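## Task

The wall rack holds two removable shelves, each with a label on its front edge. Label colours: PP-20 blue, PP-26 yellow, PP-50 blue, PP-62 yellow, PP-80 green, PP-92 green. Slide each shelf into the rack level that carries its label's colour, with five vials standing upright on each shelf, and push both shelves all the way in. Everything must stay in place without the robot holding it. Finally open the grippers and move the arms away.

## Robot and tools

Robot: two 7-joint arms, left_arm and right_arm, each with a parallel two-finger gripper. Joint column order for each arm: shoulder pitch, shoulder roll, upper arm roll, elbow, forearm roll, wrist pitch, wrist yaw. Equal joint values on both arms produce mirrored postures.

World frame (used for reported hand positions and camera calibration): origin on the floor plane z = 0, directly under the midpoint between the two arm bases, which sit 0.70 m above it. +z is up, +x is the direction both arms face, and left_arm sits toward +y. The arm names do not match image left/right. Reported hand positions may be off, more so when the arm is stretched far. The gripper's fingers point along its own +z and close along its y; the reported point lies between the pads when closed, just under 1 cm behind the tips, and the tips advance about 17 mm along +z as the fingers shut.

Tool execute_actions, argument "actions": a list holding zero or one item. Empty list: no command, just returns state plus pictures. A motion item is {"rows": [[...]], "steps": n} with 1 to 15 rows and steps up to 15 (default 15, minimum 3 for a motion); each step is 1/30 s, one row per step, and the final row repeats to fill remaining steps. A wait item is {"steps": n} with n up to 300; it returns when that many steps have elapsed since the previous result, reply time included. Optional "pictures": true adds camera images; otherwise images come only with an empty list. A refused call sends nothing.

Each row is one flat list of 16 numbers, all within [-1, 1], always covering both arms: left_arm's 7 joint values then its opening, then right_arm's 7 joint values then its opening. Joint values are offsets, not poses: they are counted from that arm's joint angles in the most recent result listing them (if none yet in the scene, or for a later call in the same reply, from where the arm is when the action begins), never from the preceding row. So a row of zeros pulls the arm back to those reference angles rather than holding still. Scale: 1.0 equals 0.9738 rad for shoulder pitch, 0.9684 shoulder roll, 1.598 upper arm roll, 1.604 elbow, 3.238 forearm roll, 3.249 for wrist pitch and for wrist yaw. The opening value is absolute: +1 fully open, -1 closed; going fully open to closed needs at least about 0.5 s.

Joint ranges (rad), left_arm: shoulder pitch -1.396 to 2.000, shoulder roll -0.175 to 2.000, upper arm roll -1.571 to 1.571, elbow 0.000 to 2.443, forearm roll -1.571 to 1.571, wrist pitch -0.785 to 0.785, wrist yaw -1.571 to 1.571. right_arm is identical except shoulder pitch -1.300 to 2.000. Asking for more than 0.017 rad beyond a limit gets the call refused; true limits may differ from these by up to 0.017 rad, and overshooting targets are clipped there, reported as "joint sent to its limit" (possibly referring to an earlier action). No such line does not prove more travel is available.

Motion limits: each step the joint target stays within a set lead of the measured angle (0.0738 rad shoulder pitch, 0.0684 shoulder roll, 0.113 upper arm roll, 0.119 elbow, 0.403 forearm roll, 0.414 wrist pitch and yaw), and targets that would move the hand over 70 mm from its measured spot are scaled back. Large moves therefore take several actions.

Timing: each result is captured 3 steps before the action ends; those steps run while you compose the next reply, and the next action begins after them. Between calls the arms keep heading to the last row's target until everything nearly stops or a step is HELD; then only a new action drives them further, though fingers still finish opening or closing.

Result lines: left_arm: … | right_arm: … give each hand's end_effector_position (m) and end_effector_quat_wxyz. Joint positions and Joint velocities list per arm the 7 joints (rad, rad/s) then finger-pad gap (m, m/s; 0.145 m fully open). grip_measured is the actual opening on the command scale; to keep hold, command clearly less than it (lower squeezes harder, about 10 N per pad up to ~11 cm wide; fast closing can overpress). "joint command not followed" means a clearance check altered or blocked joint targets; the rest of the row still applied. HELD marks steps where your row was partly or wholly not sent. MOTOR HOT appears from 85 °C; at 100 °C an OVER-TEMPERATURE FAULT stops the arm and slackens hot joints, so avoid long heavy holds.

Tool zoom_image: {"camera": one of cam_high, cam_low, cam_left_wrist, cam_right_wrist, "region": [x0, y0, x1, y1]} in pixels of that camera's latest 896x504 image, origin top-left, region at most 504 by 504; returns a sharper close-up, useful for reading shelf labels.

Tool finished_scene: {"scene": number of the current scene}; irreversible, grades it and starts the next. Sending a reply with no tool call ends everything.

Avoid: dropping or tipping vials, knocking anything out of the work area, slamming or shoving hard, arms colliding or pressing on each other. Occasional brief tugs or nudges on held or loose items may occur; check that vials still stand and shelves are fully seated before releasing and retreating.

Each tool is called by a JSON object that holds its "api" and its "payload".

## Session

{"api": "execute_actions", "payload": {"actions": []}}

Scene clock: 0.00 s of 9600.00 s.
left_arm: end_effector_position=(+0.2704, +0.1569, +0.4514) grip_measured=+1.00 end_effector_quat_wxyz=(-0.005, +0.704, +0.006, +0.710) | right_arm: end_effector_position=(+0.2728, -0.1511, +0.4479) grip_measured=+1.00 end_effector_quat_wxyz=(-0.004, +0.707, +0.008, +0.707)
Joint positions: left_arm=[-0.439  0.333 -0.276  1.813  0.175 -0.281 -0.364  0.145] | right_arm=[-0.422  0.341 -0.291  1.796  0.178 -0.277 -0.343  0.145]
Joint velocities: left_arm=[-0.099  0.011 -0.002 -0.022  0.007 -0.007  0.037 -0.   ] | right_arm=[ 0.055 -0.077 -0.007  0.007 -0.037 -0.007 -0.007  0.   ]
Motor temperatures (°C, as the motors report them): left_arm=[27 24 26 25 28 28 26] | right_arm=[27 27 28 28 26 24 27]

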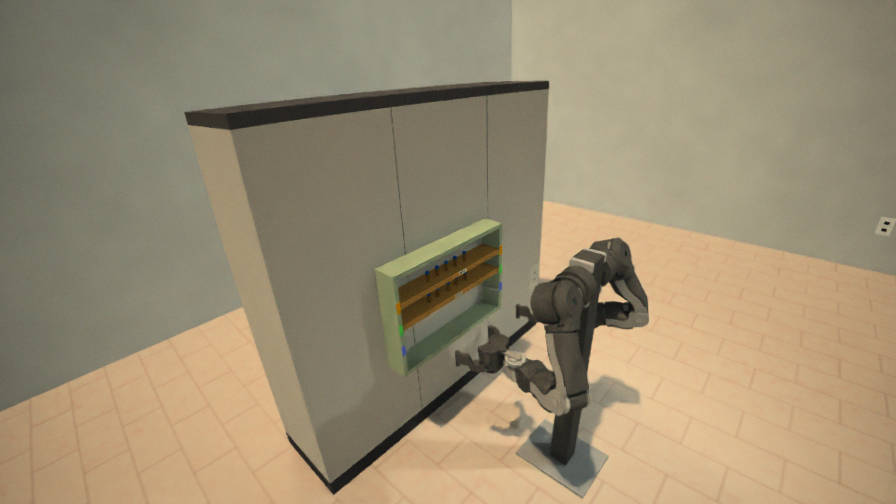

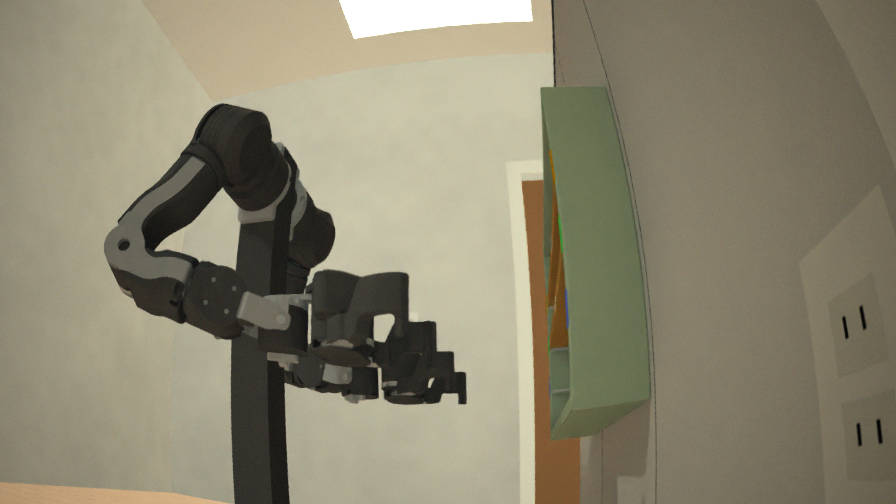

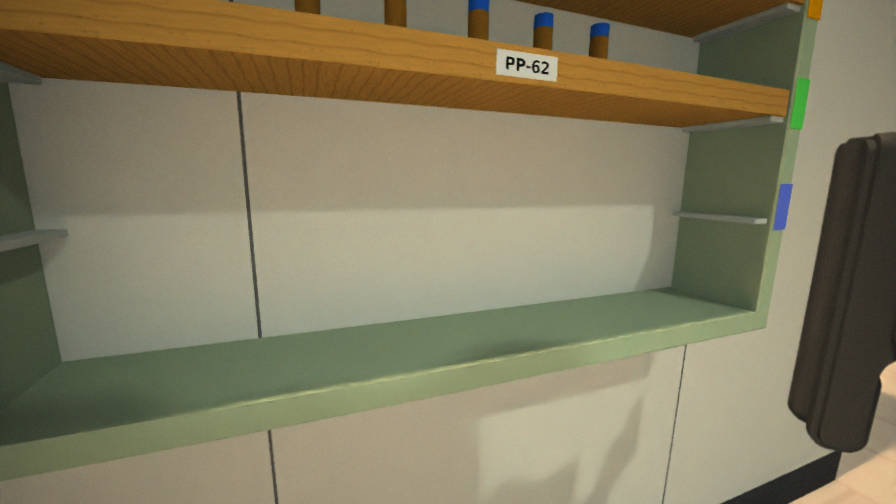

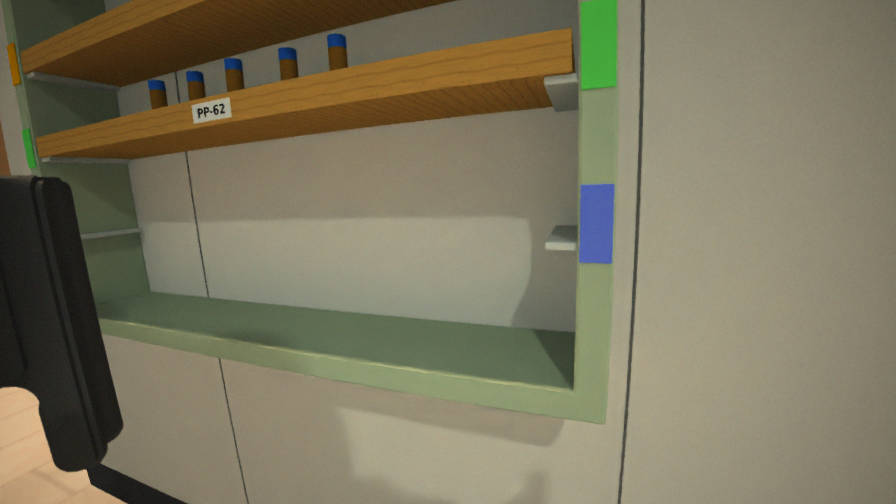

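{"api": "execute_actions", "payload": {"actions": [{"rows":[[0.02,-0.07,0.035,0.06,-0.01,0.04,0.02,1,0.02,-0.07,0.035,0.06,-0.01,0.04,0.02,1],[0.04,-0.12,0.06,0.1,-0.02,0.07,0.04,1,0.04,-0.12,0.06,0.1,-0.02,0.07,0.04,1],[0.06,-0.17,0.09,0.14,-0.03,0.1,0.06,1,0.05,-0.17,0.09,0.14,-0.03,0.1,0.06,1],[0.075,-0.23,0.12,0.19,-0.04,0.13,0.08,1,0.065,-0.23,0.12,0.19,-0.04,0.13,0.08,1],[0.09,-0.29,0.15,0.24,-0.05,0.17,0.1,1,0.08,-0.29,0.15,0.24,-0.05,0.17,0.1,1],[0.112,-0.344,0.173,0.286,-0.054,0.2,0.112,1,0.094,-0.352,0.182,0.297,-0.055,0.199,0.106,1]]}]}}

{"api": "execute_actions", "payload": {"actions": [{"steps":12}], "pictures": true}}

Scene clock: 0.70 s of 9600.00 s.
left_arm: end_effector_position=(+0.2936, +0.1545, +0.5665) grip_measured=+1.00 end_effector_quat_wxyz=(-0.002, +0.706, +0.002, +0.708) | right_arm: end_effector_position=(+0.2934, -0.1543, +0.5667) grip_measured=+1.00 end_effector_quat_wxyz=(+0.001, +0.706, -0.002, +0.708)
Joint positions: left_arm=[-0.33   0.001 -0.     2.268  0.001  0.364 -0.007  0.145] | right_arm=[-0.331  0.001 -0.     2.269  0.001  0.365 -0.006  0.145]
Joint velocities: left_arm=[-0.011 -0.011 -0.007  0.002  0.037  0.066 -0.066 -0.   ] | right_arm=[ 0.099  0.055 -0.007  0.012 -0.007 -0.022  0.022  0.   ]
Motor temperatures (°C, as the motors report them): left_arm=[27 24 26 25 28 28 26] | right_arm=[27 27 28 28 26 25 27]
Steps of this call (steps 1 to 9: nothing new was sent; steps 10 to 21: the first 12 steps of this action). Readings (joint positions):
10: left_arm=[-0.444 0.286 -0.231 1.855 0.163 -0.213 -0.339] | right_arm=[-0.427 0.297 -0.246 1.840 0.167 -0.209 -0.318]
11: left_arm=[-0.426 0.215 -0.182 1.938 0.143 -0.134 -0.300] | right_arm=[-0.411 0.227 -0.196 1.925 0.146 -0.130 -0.279]
13: left_arm=[-0.346 0.107 -0.095 2.114 0.081 0.029 -0.177] | right_arm=[-0.338 0.114 -0.110 2.099 0.085 0.033 -0.156]
17: left_arm=[-0.322 -0.001 -0.001 2.286 0.009 0.318 -0.023] | right_arm=[-0.321 0.000 -0.000 2.292 0.009 0.319 -0.020]
21: the state above

Scene clock: 1.10 s of 9600.00 s.
left_arm: end_effector_position=(+0.2936, +0.1543, +0.5662) grip_measured=+1.00 end_effector_quat_wxyz=(-0.002, +0.707, +0.002, +0.708) | right_arm: end_effector_position=(+0.2935, -0.1541, +0.5669) grip_measured=+1.00 end_effector_quat_wxyz=(+0.001, +0.706, -0.001, +0.708)
Joint positions: left_arm=[-0.33   0.001 -0.     2.268  0.001  0.365 -0.006  0.145] | right_arm=[-0.33   0.001 -0.     2.27   0.001  0.366 -0.005  0.145]
Joint velocities: left_arm=[-0.121  0.011 -0.017 -0.002 -0.022 -0.066  0.022  0.   ] | right_arm=[ 0.033  0.033 -0.002 -0.007  0.007 -0.081 -0.066  0.   ]
Motor temperatures (°C, as the motors report them): left_arm=[27 24 26 25 28 28 26] | right_arm=[27 27 28 28 26 25 27]
Kept back: nothing.
Steps of this call (steps 1 to 3: the last 3 steps of your previous action; steps 4 to 12: the robot went on to your last target). Readings (joint positions):
1: left_arm=[-0.330 0.001 -0.000 2.268 0.001 0.364 -0.007] | right_arm=[-0.330 0.001 -0.000 2.270 0.001 0.365 -0.005]
2: left_arm=[-0.330 0.001 -0.000 2.268 0.001 0.365 -0.006] | right_arm=[-0.330 0.001 -0.000 2.270 0.001 0.365 -0.005]
4: left_arm=[-0.330 0.001 -0.000 2.268 0.001 0.365 -0.006] | right_arm=[-0.330 0.001 -0.000 2.270 0.001 0.366 -0.005]
8: left_arm=[-0.330 0.001 -0.000 2.268 0.001 0.365 -0.006] | right_arm=[-0.330 0.001 -0.000 2.270 0.001 0.366 -0.005]
12: the state above
camera_calibration (this result's frames):
cam_left_wrist: T_world_to_cam=[[-0.342306, -0.939586, -0.00241445, 0.243326], [-0.162012, 0.0615544, -0.984867, 0.607575], [0.925515, -0.336734, -0.173295, -0.0651691], [0, 0, 0, 1]] pos_world=[0.242042, 0.169282, 0.587675]
cam_right_wrist: T_world_to_cam=[[0.335516, -0.941762, -0.0226574, -0.228898], [-0.158652, -0.0327813, -0.98679, 0.613384], [0.928579, 0.334678, -0.160411, -0.0780123], [0, 0, 0, 1]] pos_world=[0.246554, -0.169351, 0.587581]

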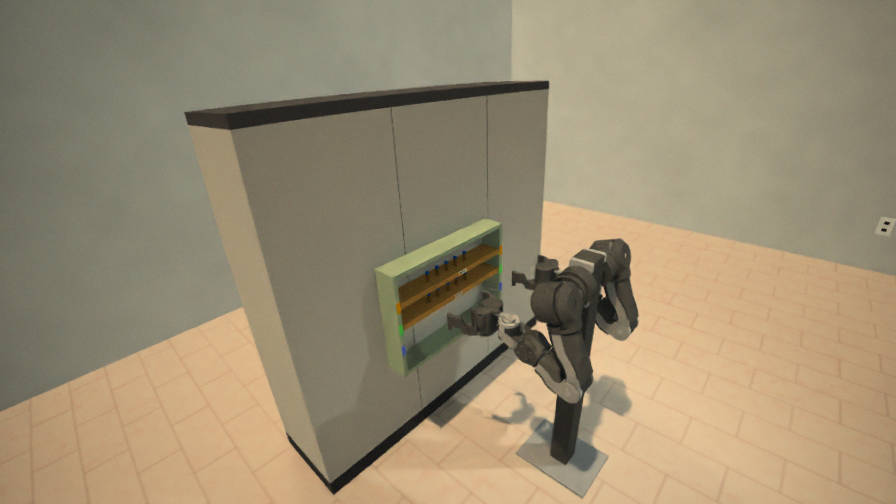

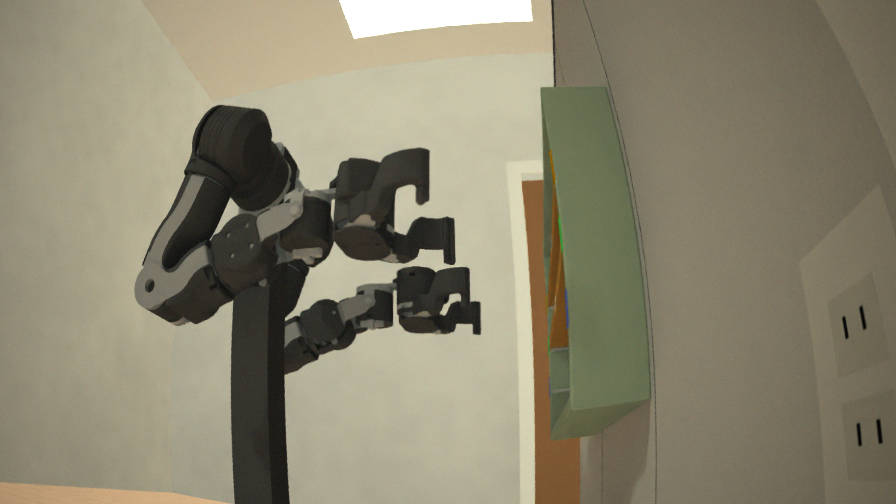

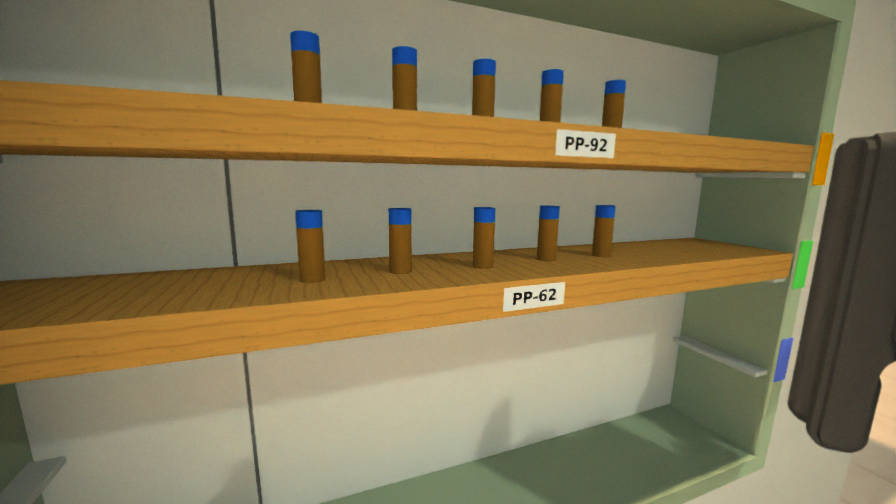

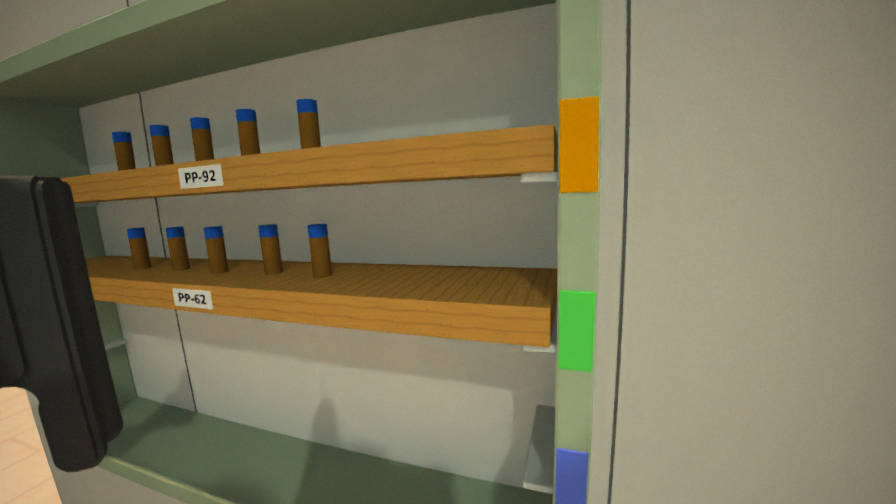

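{"api": "execute_actions", "payload": {"actions": [{"rows":[[0.02,0,0.012,-0.02,0.05,-0.012,-0.007,-0.4,0.02,0,-0.012,-0.02,-0.05,-0.012,0.007,-0.4],[0.04,0,0.025,-0.04,0.1,-0.024,-0.015,-0.4,0.04,0,-0.025,-0.04,-0.1,-0.024,0.015,-0.4],[0.06,0,0.037,-0.06,0.15,-0.036,-0.022,-0.4,0.06,0,-0.037,-0.06,-0.15,-0.036,0.022,-0.4],[0.08,0,0.05,-0.08,0.2,-0.048,-0.03,-0.4,0.08,0,-0.05,-0.08,-0.2,-0.048,0.03,-0.4],[0.1,0,0.062,-0.1,0.25,-0.06,-0.037,-0.4,0.1,0,-0.062,-0.1,-0.25,-0.06,0.037,-0.4],[0.12,0,0.075,-0.12,0.3,-0.072,-0.044,-0.4,0.12,0,-0.075,-0.12,-0.3,-0.072,0.044,-0.4],[0.14,0,0.087,-0.14,0.35,-0.085,-0.051,-0.4,0.14,0,-0.087,-0.14,-0.35,-0.085,0.052,-0.4],[0.16,0,0.1,-0.16,0.4,-0.097,-0.058,-0.4,0.16,0,-0.1,-0.16,-0.4,-0.097,0.06,-0.4],[0.18,0,0.112,-0.18,0.45,-0.109,-0.066,-0.4,0.18,0,-0.112,-0.18,-0.45,-0.109,0.068,-0.4],[0.198,0,0.125,-0.202,0.484,-0.121,-0.073,-0.4,0.198,0,-0.125,-0.203,-0.485,-0.121,0.076,-0.4]]}]}}

{"api": "execute_actions", "payload": {"actions": [{"steps":12}], "pictures": true}}

Scene clock: 2.47 s of 9600.00 s.
left_arm: end_effector_position=(+0.3354, +0.2299, +0.5304) grip_measured=-0.40 end_effector_quat_wxyz=(+0.421, +0.459, +0.537, +0.569) | right_arm: end_effector_position=(+0.3354, -0.0774, +0.5314) grip_measured=-0.40 end_effector_quat_wxyz=(+0.422, +0.458, +0.535, +0.571)
Joint positions: left_arm=[-0.138  0.003  0.203  1.939  1.526 -0.015 -0.233  0.046] | right_arm=[-0.137 -0.001 -0.204  1.941 -1.523 -0.014  0.23   0.046]
Joint velocities: left_arm=[-0.055 -0.055 -0.085  0.042  0.857 -0.242 -0.154  0.   ] | right_arm=[-0.033  0.033  0.076  0.042 -0.916 -0.242  0.154  0.   ]
Motor temperatures (°C, as the motors report them): left_arm=[27 24 26 25 28 28 26] | right_arm=[27 27 28 28 26 25 27]
joint sent to its limit (right arm) — the command would take joint 5 (forearm roll) past its lower limit, so that joint was sent only as far as its limit.
Steps of this call (steps 1 to 15: the robot went on to your last target; steps 16 to 29: nothing new was sent; steps 30 to 41: the first 12 steps of this action). Readings (joint positions):
30: left_arm=[-0.319 0.000 0.010 2.251 0.072 0.348 -0.010] | right_arm=[-0.319 0.002 -0.011 2.254 -0.069 0.348 0.000]
31: left_arm=[-0.294 -0.000 0.032 2.214 0.187 0.322 -0.025] | right_arm=[-0.293 0.002 -0.033 2.217 -0.184 0.322 0.015]
33: left_arm=[-0.253 0.001 0.076 2.145 0.474 0.256 -0.070] | right_arm=[-0.251 0.001 -0.077 2.148 -0.472 0.256 0.059]
37: left_arm=[-0.174 0.001 0.155 2.019 1.110 0.101 -0.160] | right_arm=[-0.174 0.001 -0.156 2.022 -1.107 0.101 0.153]
41: the state above

Scene clock: 2.87 s of 9600.00 s.
left_arm: end_effector_position=(+0.3354, +0.2285, +0.5292) grip_measured=-0.40 end_effector_quat_wxyz=(+0.433, +0.450, +0.548, +0.557) | right_arm: end_effector_position=(+0.3354, -0.0785, +0.5302) grip_measured=-0.40 end_effector_quat_wxyz=(+0.433, +0.449, +0.547, +0.559)
Joint positions: left_arm=[-0.139  0.001  0.2    1.94   1.567 -0.025 -0.238  0.046] | right_arm=[-0.139  0.    -0.201  1.941 -1.565 -0.024  0.236  0.046]
Joint velocities: left_arm=[ 0.033  0.033 -0.027  0.007 -0.007 -0.037  0.051 -0.   ] | right_arm=[ 0.077 -0.121 -0.017  0.017  0.037 -0.007  0.022  0.   ]
Motor temperatures (°C, as the motors report them): left_arm=[27 24 26 25 28 28 26] | right_arm=[27 27 28 28 26 25 27]
joint sent to its limit (right arm) — the command would take joint 5 (forearm roll) past its lower limit, so that joint was sent only as far as its limit.
Kept back: nothing.
Steps of this call (steps 1 to 3: the last 3 steps of your previous action; steps 4 to 12: the robot went on to your last target). Readings (joint positions):
1: left_arm=[-0.139 0.002 0.201 1.939 1.546 -0.020 -0.236] | right_arm=[-0.139 0.000 -0.202 1.941 -1.544 -0.019 0.234]
2: left_arm=[-0.139 0.001 0.200 1.940 1.556 -0.022 -0.237] | right_arm=[-0.139 0.000 -0.201 1.941 -1.554 -0.021 0.235]
4: left_arm=[-0.139 0.001 0.200 1.940 1.564 -0.023 -0.237] | right_arm=[-0.139 0.000 -0.201 1.941 -1.562 -0.023 0.236]
8: left_arm=[-0.139 0.001 0.200 1.940 1.566 -0.025 -0.238] | right_arm=[-0.139 0.000 -0.201 1.941 -1.565 -0.024 0.236]
12: the state above
camera_calibration (this result's frames):
cam_left_wrist: T_world_to_cam=[[-0.328301, -0.102881, 0.938954, -0.366838], [0.0578685, -0.994374, -0.0887202, 0.266654], [0.942799, 0.0252089, 0.332408, -0.441425], [0, 0, 0, 1]] pos_world=[0.280311, 0.238541, 0.514835]
cam_right_wrist: T_world_to_cam=[[0.341919, 0.0267062, 0.93935, -0.608763], [0.0613608, -0.998097, 0.00604139, -0.0896998], [0.937724, 0.0555735, -0.342907, -0.076353], [0, 0, 0, 1]] pos_world=[0.28525, -0.0690282, 0.546202]

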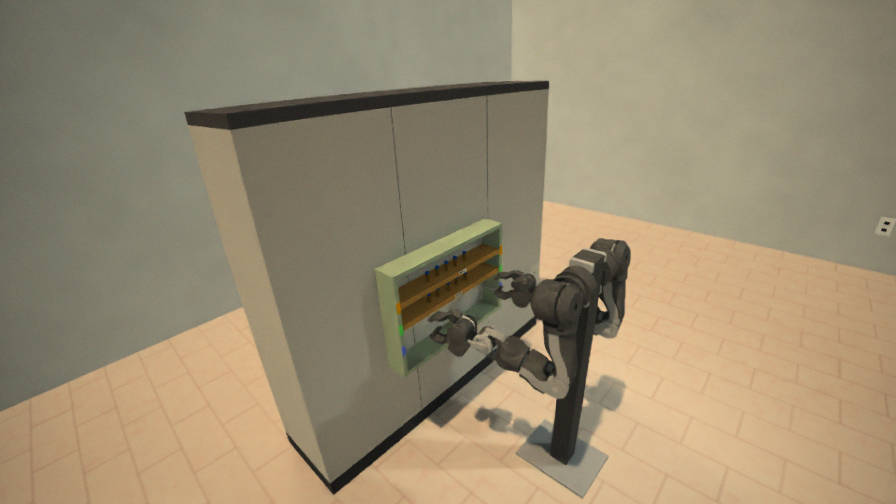

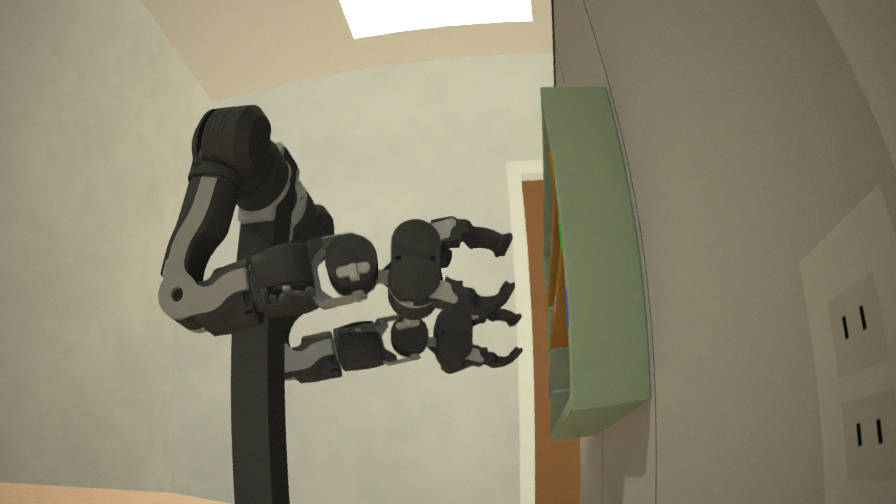

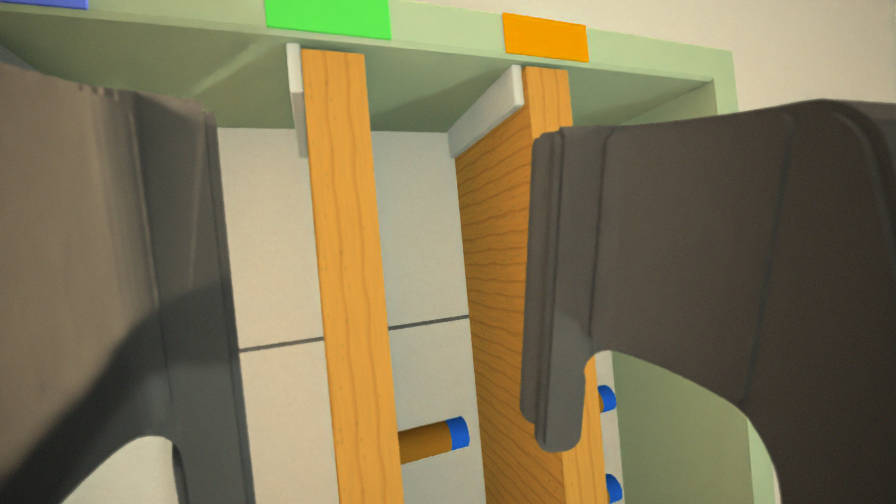

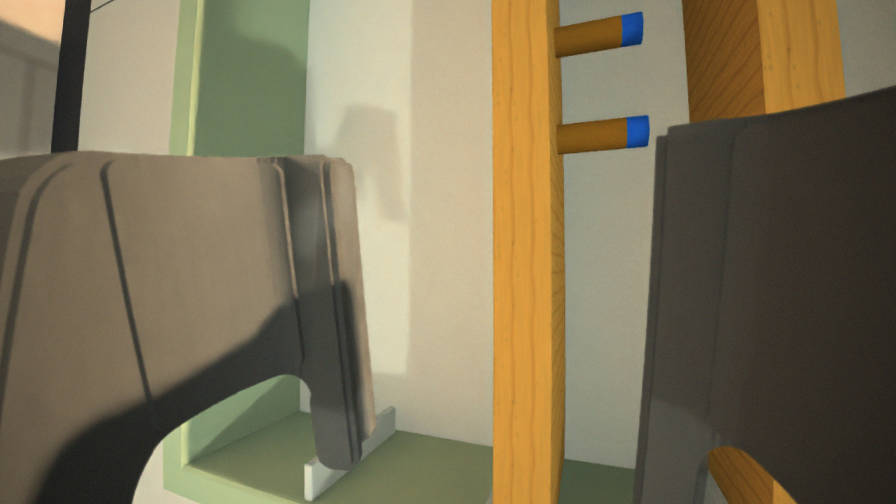

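{"api": "execute_actions", "payload": {"actions": [{"rows":[[0.02,0,-0.001,-0.013,0,0,0,-0.4,0.02,0,0.001,-0.011,0,0,0,-0.4],[0.06,0,-0.002,-0.038,0,0,0,-0.4,0.06,0,0.002,-0.033,0,0,0.001,-0.4],[0.1,0,-0.004,-0.063,0,0,0,-0.4,0.1,0,0.004,-0.055,0,0,0.002,-0.4],[0.14,0,-0.005,-0.088,-0.002,0,0.001,-0.4,0.14,0,0.005,-0.077,0.002,0,0.003,-0.4],[0.19,0,-0.006,-0.117,-0.004,0,0.001,-0.4,0.19,0,0.006,-0.106,0.004,0,0.004,-0.4],[0.237,0,-0.0075,-0.146,-0.006,0,0.002,-0.4,0.237,0,0.0075,-0.135,0.006,0,0.004,-0.4],[0.28,0,-0.008,-0.175,-0.009,0,0.004,-0.4,0.28,0,0.008,-0.164,0.009,0,0.002,-0.4],[0.32,0,-0.008,-0.203,-0.011,-0.001,0.006,-0.4,0.32,0,0.008,-0.192,0.011,-0.001,0,-0.4],[0.36,0,-0.008,-0.232,-0.013,-0.002,0.009,-0.4,0.36,0,0.008,-0.221,0.013,-0.002,-0.003,-0.4],[0.4,0,-0.008,-0.262,-0.015,-0.002,0.012,-0.4,0.4,0,0.008,-0.251,0.015,-0.002,-0.006,-0.4],[0.435,0,-0.008,-0.288,-0.017,-0.002,0.015,-0.4,0.435,0,0.008,-0.277,0.017,-0.002,-0.009,-0.4],[0.455,0,-0.008,-0.303,-0.019,-0.002,0.017,-0.4,0.455,0,0.008,-0.292,0.019,-0.002,-0.011,-0.4],[0.465,0,-0.008,-0.311,-0.019,-0.002,0.018,-0.4,0.465,0,0.008,-0.3,0.019,-0.002,-0.012,-0.4]]}]}}

{"api": "execute_actions", "payload": {"actions": [{"steps":12}], "pictures": true}}

Scene clock: 3.77 s of 9600.00 s.
left_arm: end_effector_position=(+0.4347, +0.2276, +0.5260) grip_measured=-0.40 end_effector_quat_wxyz=(+0.441, +0.445, +0.556, +0.546) | right_arm: end_effector_position=(+0.4342, -0.0793, +0.5319) grip_measured=-0.40 end_effector_quat_wxyz=(+0.443, +0.443, +0.555, +0.548)
Joint positions: left_arm=[ 0.307  0.001  0.188  1.456  1.514 -0.027 -0.2    0.046] | right_arm=[ 0.309  0.    -0.189  1.476 -1.513 -0.027  0.216  0.045]
Joint velocities: left_arm=[ 0.56   0.055 -0.002 -0.462 -0.139 -0.007  0.11  -0.   ] | right_arm=[ 0.451  0.011  0.022 -0.432  0.11   0.037 -0.125 -0.   ]
Motor temperatures (°C, as the motors report them): left_arm=[27 24 26 25 28 28 26] | right_arm=[27 27 28 28 26 25 27]
joint sent to its limit (right arm) — the command would take joint 5 (forearm roll) past its lower limit, so that joint was sent only as far as its limit.
Steps of this call (steps 1 to 15: the robot went on to your last target; steps 16 to 27: the first 12 steps of this action). Readings (joint positions):
16: left_arm=[-0.129 0.001 0.200 1.929 1.567 -0.025 -0.237] | right_arm=[-0.129 0.000 -0.201 1.932 -1.565 -0.024 0.236]
17: left_arm=[-0.095 0.001 0.200 1.891 1.567 -0.025 -0.237] | right_arm=[-0.096 0.000 -0.201 1.900 -1.565 -0.024 0.236]
19: left_arm=[-0.001 0.001 0.194 1.803 1.565 -0.025 -0.238] | right_arm=[-0.000 0.000 -0.195 1.822 -1.563 -0.024 0.241]
23: left_arm=[0.174 0.001 0.188 1.622 1.541 -0.025 -0.227] | right_arm=[0.175 0.000 -0.190 1.642 -1.539 -0.024 0.240]
27: the state above

Scene clock: 4.17 s of 9600.00 s.
left_arm: end_effector_position=(+0.4365, +0.2277, +0.5276) grip_measured=-0.40 end_effector_quat_wxyz=(+0.442, +0.444, +0.552, +0.551) | right_arm: end_effector_position=(+0.4359, -0.0790, +0.5329) grip_measured=-0.40 end_effector_quat_wxyz=(+0.442, +0.442, +0.551, +0.552)
Joint positions: left_arm=[ 0.315  0.001  0.188  1.444  1.507 -0.028 -0.186  0.046] | right_arm=[ 0.317  0.    -0.189  1.464 -1.505 -0.027  0.202  0.045]
Joint velocities: left_arm=[ 0.033  0.033  0.012  0.027  0.007  0.022 -0.007 -0.   ] | right_arm=[-0.033  0.055 -0.002 -0.012 -0.051 -0.037 -0.095  0.   ]
Motor temperatures (°C, as the motors report them): left_arm=[27 24 26 25 28 28 26] | right_arm=[27 27 28 28 26 25 27]
Kept back: nothing.
Steps of this call (steps 1 to 3: the last 3 steps of your previous action; steps 4 to 12: the robot went on to your last target). Readings (joint positions):
1: left_arm=[0.317 0.001 0.188 1.446 1.510 -0.028 -0.192] | right_arm=[0.321 0.000 -0.189 1.466 -1.509 -0.027 0.209]
2: left_arm=[0.318 0.001 0.188 1.445 1.509 -0.028 -0.188] | right_arm=[0.322 0.000 -0.189 1.465 -1.507 -0.027 0.204]
4: left_arm=[0.315 0.001 0.188 1.444 1.507 -0.028 -0.186] | right_arm=[0.317 0.000 -0.189 1.465 -1.505 -0.027 0.202]
8: left_arm=[0.315 0.001 0.188 1.444 1.507 -0.028 -0.186] | right_arm=[0.317 0.000 -0.189 1.464 -1.505 -0.027 0.202]
12: the state above
camera_calibration (this result's frames):
cam_left_wrist: T_world_to_cam=[[-0.335358, -0.0774637, 0.938901, -0.334841], [0.0534989, -0.996571, -0.063113, 0.248715], [0.940571, 0.0290646, 0.338352, -0.539181], [0, 0, 0, 1]] pos_world=[0.38154, 0.237596, 0.512513]
cam_right_wrist: T_world_to_cam=[[0.334186, 0.0500468, 0.941178, -0.641449], [0.0573227, -0.99782, 0.0327051, -0.108857], [0.940762, 0.0430212, -0.336326, -0.175405], [0, 0, 0, 1]] pos_world=[0.385618, -0.0689712, 0.548285]

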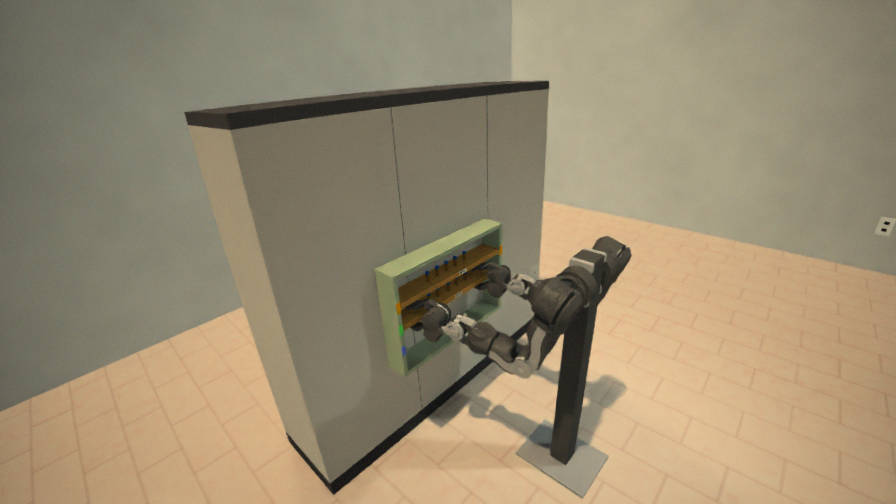

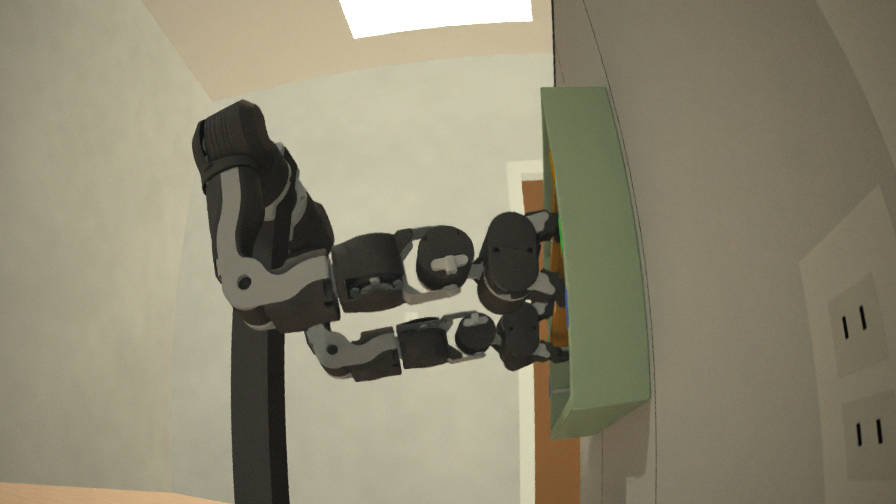

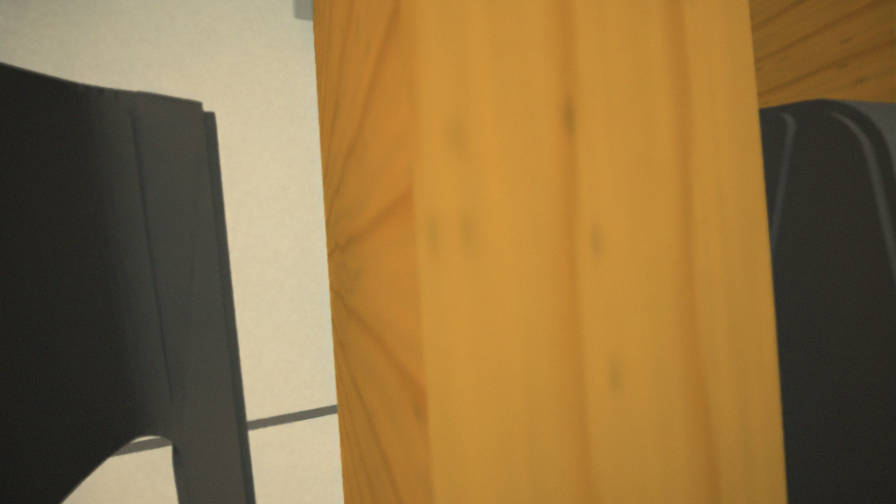

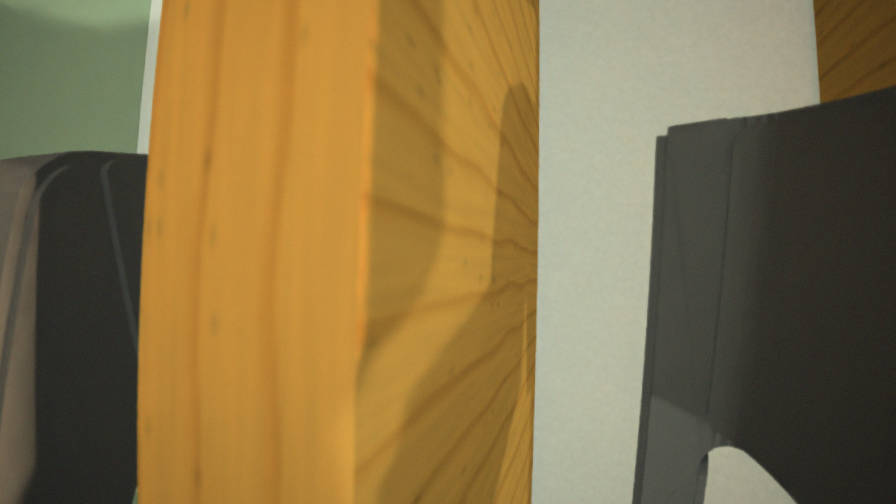

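{"api": "execute_actions", "payload": {"actions": [{"rows":[[0,0,0,-0.002,0,0,0.001,-0.45,0,0,0,-0.003,0,0,-0.001,-0.45],[0,0,0,-0.004,0,0,0.002,-0.5,0,0,0,-0.005,0,0,-0.002,-0.5],[0,0,0,-0.006,0,0,0.003,-0.55,0,0,0,-0.007,0,0,-0.003,-0.55],[0,0,0,-0.006,0,0,0.003,-0.6,0,0,0,-0.007,0,0,-0.003,-0.6],[0,0,0,-0.006,0,0,0.003,-0.65,0,0,0,-0.007,0,0,-0.003,-0.65],[0,0,0,-0.006,0,0,0.003,-0.69,0,0,0,-0.007,0,0,-0.003,-0.69],[0,0,0,-0.006,0,0,0.003,-0.72,0,0,0,-0.007,0,0,-0.003,-0.72],[0,0,0,-0.006,0,0,0.003,-0.75,0,0,0,-0.007,0,0,-0.003,-0.75],[0,0,0,-0.006,0,0,0.003,-0.78,0,0,0,-0.007,0,0,-0.003,-0.78],[0,0,0,-0.006,0,0,0.003,-0.83,0,0,0,-0.007,0,0,-0.003,-0.83],[0,0,0,-0.006,0,0,0.003,-0.9,0,0,0,-0.007,0,0,-0.003,-0.9],[0,0,0,-0.006,0,0,0.003,-1,0,0,0,-0.007,0,0,-0.003,-1]]}]}}

{"api": "execute_actions", "payload": {"actions": [{"steps":10,"rows":[[0,0,0,0.004,0,0,0.002,-1,0,0,0,0.004,0,0,-0.002,-1],[-0.007,0,0,0.011,0,0,0.002,-1,-0.007,0,0,0.011,0,0,-0.002,-1],[-0.018,0,0,0.021,0.001,0,0.001,-1,-0.018,0,0,0.021,-0.001,0,-0.001,-1],[-0.034,0,0,0.035,0.002,0,0,-1,-0.034,0,0,0.035,-0.002,0,0,-1],[-0.055,0,0,0.051,0.003,0,-0.002,-1,-0.055,0,0,0.051,-0.003,0,0.002,-1],[-0.08,0,0,0.07,0.005,0,-0.005,-1,-0.08,0,0,0.07,-0.005,0,0.005,-1],[-0.11,0,0,0.092,0.006,0,-0.007,-1,-0.11,0,0,0.092,-0.006,0,0.007,-1],[-0.144,0,0,0.116,0.008,0,-0.01,-1,-0.144,0,0,0.116,-0.008,0,0.01,-1],[-0.182,0,0,0.143,0.01,0,-0.012,-1,-0.182,0,0,0.143,-0.01,0,0.012,-1],[-0.224,0,0.001,0.171,0.012,0,-0.013,-1,-0.224,0,-0.001,0.171,-0.012,0,0.013,-1]]}]}}

{"api": "execute_actions", "payload": {"actions": [{"steps":13,"rows":[[-0.045,0,0.001,0.033,0.004,0,0,-1,-0.045,0,-0.001,0.033,-0.004,0,0,-1],[-0.085,0,0.002,0.057,0.006,0,0,-1,-0.085,0,-0.002,0.057,-0.006,0,0,-1],[-0.12,0,0.003,0.077,0.007,0,0,-1,-0.12,0,-0.003,0.077,-0.007,0,0,-1],[-0.15,0,0.004,0.094,0.008,0,0,-1,-0.15,0,-0.004,0.094,-0.008,0,0,-1],[-0.176,0,0.005,0.108,0.008,0,0.001,-1,-0.176,0,-0.005,0.108,-0.008,0,-0.001,-1],[-0.197,0,0.006,0.119,0.008,0,0.001,-1,-0.197,0,-0.006,0.119,-0.008,0,-0.001,-1],[-0.213,0,0.007,0.127,0.008,0,0.002,-1,-0.213,0,-0.007,0.127,-0.008,0,-0.002,-1],[-0.225,0,0.008,0.133,0.008,0,0.002,-1,-0.225,0,-0.008,0.133,-0.008,0,-0.002,-1],[-0.232,0,0.008,0.136,0.008,0,0.002,-1,-0.232,0,-0.008,0.136,-0.008,0,-0.002,-1],[-0.235,0,0.008,0.138,0.008,0,0.002,-1,-0.235,0,-0.008,0.138,-0.008,0,-0.002,-1]]}]}}

{"api": "execute_actions", "payload": {"actions": [{"steps":8}], "pictures": true}}

{"api": "zoom_image", "payload": {"camera": "cam_high", "region": [370,210,550,380]}}

Scene clock: 5.03 s of 9600.00 s.
left_arm: end_effector_position=(+0.4369, +0.2275, +0.5268) grip_measured=-0.76 end_effector_quat_wxyz=(+0.443, +0.443, +0.551, +0.552) | right_arm: end_effector_position=(+0.4361, -0.0793, +0.5282) grip_measured=-0.76 end_effector_quat_wxyz=(+0.441, +0.444, +0.555, +0.548)
Joint positions: left_arm=[ 0.315  0.001  0.188  1.436  1.508 -0.028 -0.175  0.018] | right_arm=[ 0.315  0.    -0.189  1.452 -1.509 -0.027  0.201  0.018]
Joint velocities: left_arm=[-0.033 -0.033 -0.007 -0.002 -0.022  0.051 -0.037  0.   ] | right_arm=[ 0.033  0.011 -0.022  0.012  0.007 -0.007 -0.037  0.   ]
Motor temperatures (°C, as the motors report them): left_arm=[27 24 26 25 28 28 26] | right_arm=[27 27 28 28 26 25 27]
Steps of this call (steps 1 to 14: the robot went on to your last target; steps 15 to 26: the first 12 steps of this action). Readings (joint positions):
15: left_arm=[0.315 0.001 0.188 1.444 1.507 -0.028 -0.186] | right_arm=[0.317 0.000 -0.189 1.464 -1.505 -0.027 0.202]
16: left_arm=[0.315 0.001 0.188 1.443 1.507 -0.028 -0.185] | right_arm=[0.317 0.000 -0.189 1.462 -1.505 -0.027 0.201]
18: left_arm=[0.315 0.001 0.188 1.436 1.507 -0.028 -0.183] | right_arm=[0.317 0.000 -0.189 1.455 -1.505 -0.027 0.199]
22: left_arm=[0.315 0.001 0.188 1.436 1.507 -0.028 -0.176] | right_arm=[0.315 0.000 -0.189 1.452 -1.505 -0.027 0.201]
26: the state above

Scene clock: 5.37 s of 9600.00 s.
left_arm: end_effector_position=(+0.4130, +0.2279, +0.5298) grip_measured=-0.76 end_effector_quat_wxyz=(+0.445, +0.440, +0.547, +0.556) | right_arm: end_effector_position=(+0.4121, -0.0785, +0.5297) grip_measured=-0.76 end_effector_quat_wxyz=(+0.441, +0.442, +0.553, +0.551)
Joint positions: left_arm=[ 0.21   0.     0.188  1.573  1.524 -0.026 -0.194  0.018] | right_arm=[ 0.209  0.    -0.189  1.587 -1.526 -0.028  0.224  0.018]
Joint velocities: left_arm=[-0.868 -0.077  0.002  0.926  0.11  -0.007 -0.022  0.   ] | right_arm=[-0.89  -0.077  0.012  0.93  -0.125 -0.037  0.051 -0.   ]
Motor temperatures (°C, as the motors report them): left_arm=[27 24 26 25 28 28 26] | right_arm=[27 27 28 28 26 25 27]
Steps of this call (steps 1 to 3: the last 3 steps of your previous action; steps 4 to 10: the first 7 steps of this action, its rows measured from where the robot was after step 3). Readings (joint positions):
3: left_arm=[0.315 0.001 0.188 1.436 1.508 -0.028 -0.175] | right_arm=[0.315 0.000 -0.189 1.452 -1.509 -0.027 0.201]
4: left_arm=[0.315 0.001 0.188 1.437 1.508 -0.028 -0.175] | right_arm=[0.315 0.000 -0.189 1.452 -1.510 -0.027 0.201]
5: left_arm=[0.312 0.001 0.188 1.443 1.509 -0.028 -0.175] | right_arm=[0.311 0.000 -0.189 1.458 -1.510 -0.027 0.202]
7: left_arm=[0.283 0.001 0.188 1.482 1.512 -0.027 -0.178] | right_arm=[0.283 0.000 -0.189 1.497 -1.514 -0.028 0.207]
10: the state above

Scene clock: 5.80 s of 9600.00 s.
left_arm: end_effector_position=(+0.3379, +0.2276, +0.5244) grip_measured=-0.76 end_effector_quat_wxyz=(+0.435, +0.450, +0.549, +0.555) | right_arm: end_effector_position=(+0.3363, -0.0772, +0.5208) grip_measured=-0.76 end_effector_quat_wxyz=(+0.424, +0.454, +0.559, +0.549)
Joint positions: left_arm=[-0.133 -0.001  0.198  1.914  1.569 -0.023 -0.219  0.018] | right_arm=[-0.136  0.001 -0.201  1.923 -1.566 -0.03   0.256  0.018]
Joint velocities: left_arm=[-0.033 -0.011 -0.002  0.032 -0.022 -0.007  0.007 -0.   ] | right_arm=[-0.011  0.011  0.007  0.051 -0.007 -0.022 -0.007  0.   ]
Motor temperatures (°C, as the motors report them): left_arm=[27 24 26 25 28 28 26] | right_arm=[27 27 28 28 26 25 27]
joint sent to its limit (right arm) — the command would take joint 5 (forearm roll) past its lower limit, so that joint was sent only as far as its limit.
Steps of this call (steps 1 to 3: the last 3 steps of your previous action; steps 4 to 13: the first 10 steps of this action, its rows measured from where the robot was after step 3). Readings (joint positions):
3: left_arm=[0.097 -0.000 0.188 1.698 1.542 -0.025 -0.215] | right_arm=[0.096 0.000 -0.189 1.712 -1.544 -0.029 0.247]
4: left_arm=[0.053 -0.000 0.188 1.742 1.549 -0.024 -0.217] | right_arm=[0.052 0.000 -0.190 1.756 -1.552 -0.029 0.248]
5: left_arm=[0.012 -0.001 0.188 1.782 1.557 -0.024 -0.217] | right_arm=[0.012 0.001 -0.191 1.795 -1.560 -0.029 0.249]
7: left_arm=[-0.051 -0.001 0.191 1.841 1.565 -0.024 -0.218] | right_arm=[-0.054 0.001 -0.194 1.853 -1.566 -0.030 0.252]
11: left_arm=[-0.124 -0.001 0.197 1.903 1.569 -0.023 -0.219] | right_arm=[-0.128 0.001 -0.201 1.914 -1.566 -0.030 0.256]
13: the state above

Scene clock: 6.07 s of 9600.00 s.
left_arm: end_effector_position=(+0.3379, +0.2276, +0.5246) grip_measured=-0.76 end_effector_quat_wxyz=(+0.435, +0.449, +0.549, +0.555) | right_arm: end_effector_position=(+0.3362, -0.0772, +0.5210) grip_measured=-0.76 end_effector_quat_wxyz=(+0.425, +0.454, +0.559, +0.549)
Joint positions: left_arm=[-0.133 -0.001  0.198  1.914  1.57  -0.023 -0.219  0.018] | right_arm=[-0.136  0.001 -0.201  1.923 -1.566 -0.03   0.256  0.018]
Joint velocities: left_arm=[ 0.011 -0.033 -0.022 -0.017 -0.051  0.037 -0.022 -0.   ] | right_arm=[ 0.055  0.011 -0.022  0.002  0.022  0.051  0.037  0.   ]
Motor temperatures (°C, as the motors report them): left_arm=[27 24 26 26 28 28 26] | right_arm=[27 27 28 29 26 25 27]
joint sent to its limit (right arm) — the command would take joint 5 (forearm roll) past its lower limit, so that joint was sent only as far as its limit.
Kept back: nothing.
Steps of this call (steps 1 to 3: the last 3 steps of your previous action; steps 4 to 8: the robot went on to your last target). Readings (joint positions):
1: left_arm=[-0.133 -0.001 0.198 1.914 1.569 -0.023 -0.219] | right_arm=[-0.136 0.001 -0.201 1.923 -1.566 -0.030 0.256]
2: left_arm=[-0.133 -0.001 0.198 1.914 1.570 -0.023 -0.219] | right_arm=[-0.136 0.001 -0.201 1.923 -1.566 -0.030 0.256]
4: left_arm=[-0.133 -0.001 0.198 1.914 1.570 -0.023 -0.219] | right_arm=[-0.136 0.001 -0.201 1.923 -1.566 -0.030 0.256]
8: the state above
camera_calibration (this result's frames):
cam_left_wrist: T_world_to_cam=[[-0.328433, -0.0958718, 0.939649, -0.363651], [0.0543666, -0.995105, -0.0825273, 0.26324], [0.942961, 0.0239808, 0.332038, -0.441776], [0, 0, 0, 1]] pos_world=[0.282831, 0.237682, 0.510115]
cam_right_wrist: T_world_to_cam=[[0.372934, 0.0398661, 0.927001, -0.603484], [0.0687671, -0.997516, 0.0152335, -0.0956053], [0.925306, 0.0580661, -0.374749, -0.0593996], [0, 0, 0, 1]] pos_world=[0.286597, -0.0678602, 0.538627]

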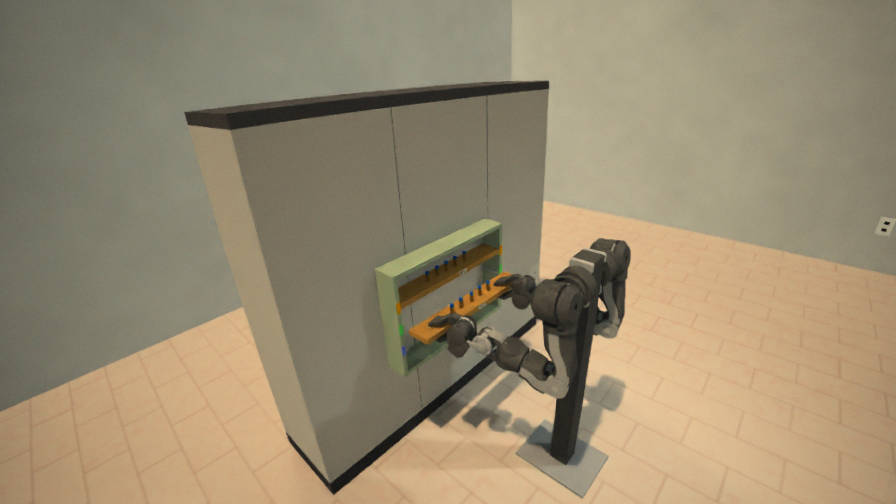

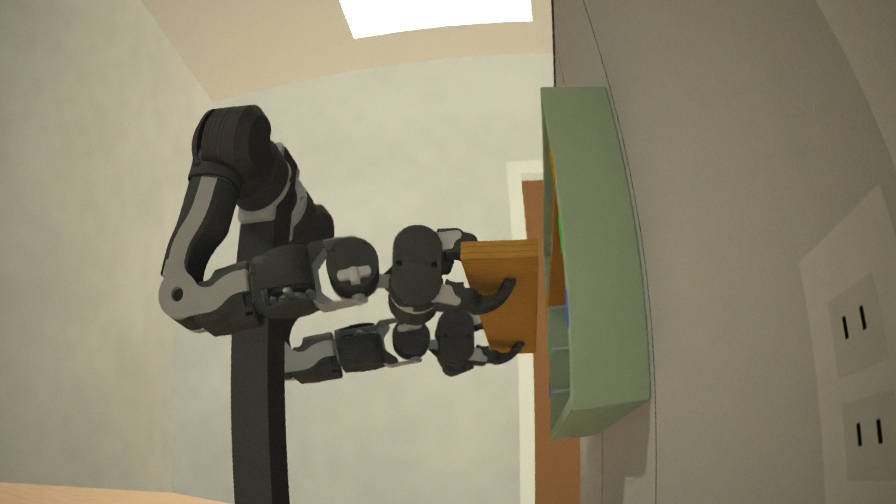

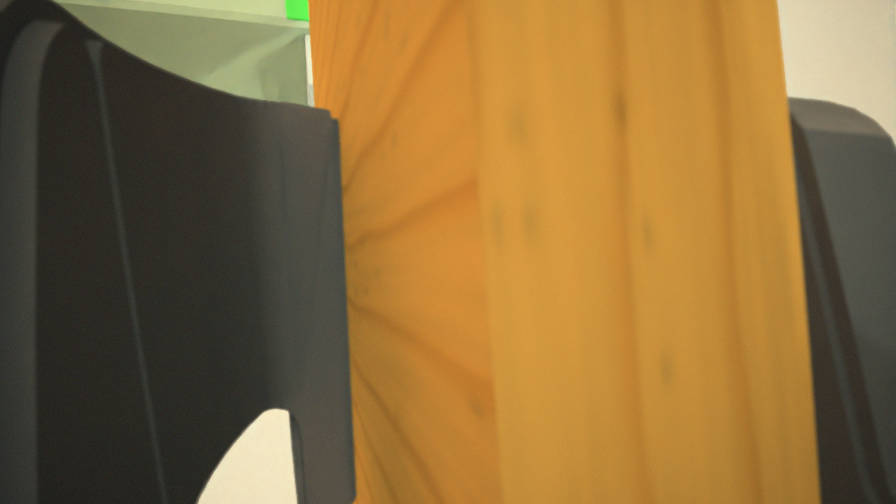

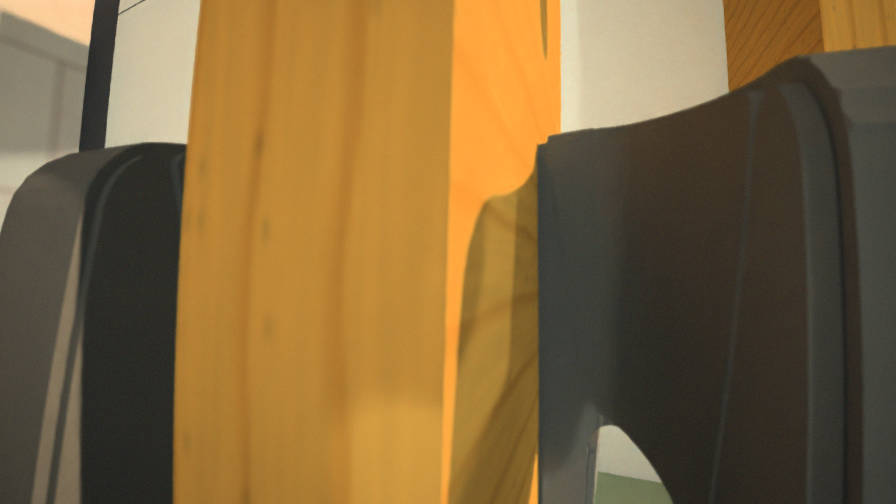

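Region (370, 210, 550, 380) of cam_high's 896x504 image, scaled by 2.800, with more detail than that image has.

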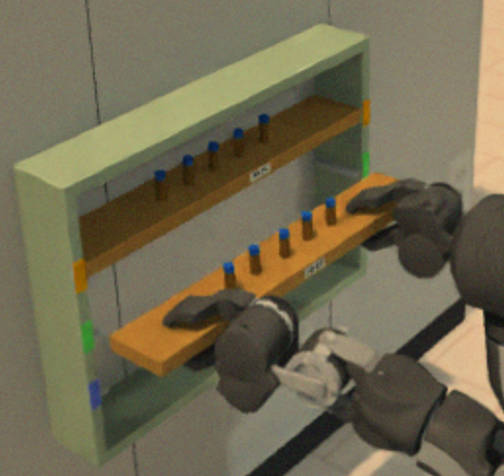

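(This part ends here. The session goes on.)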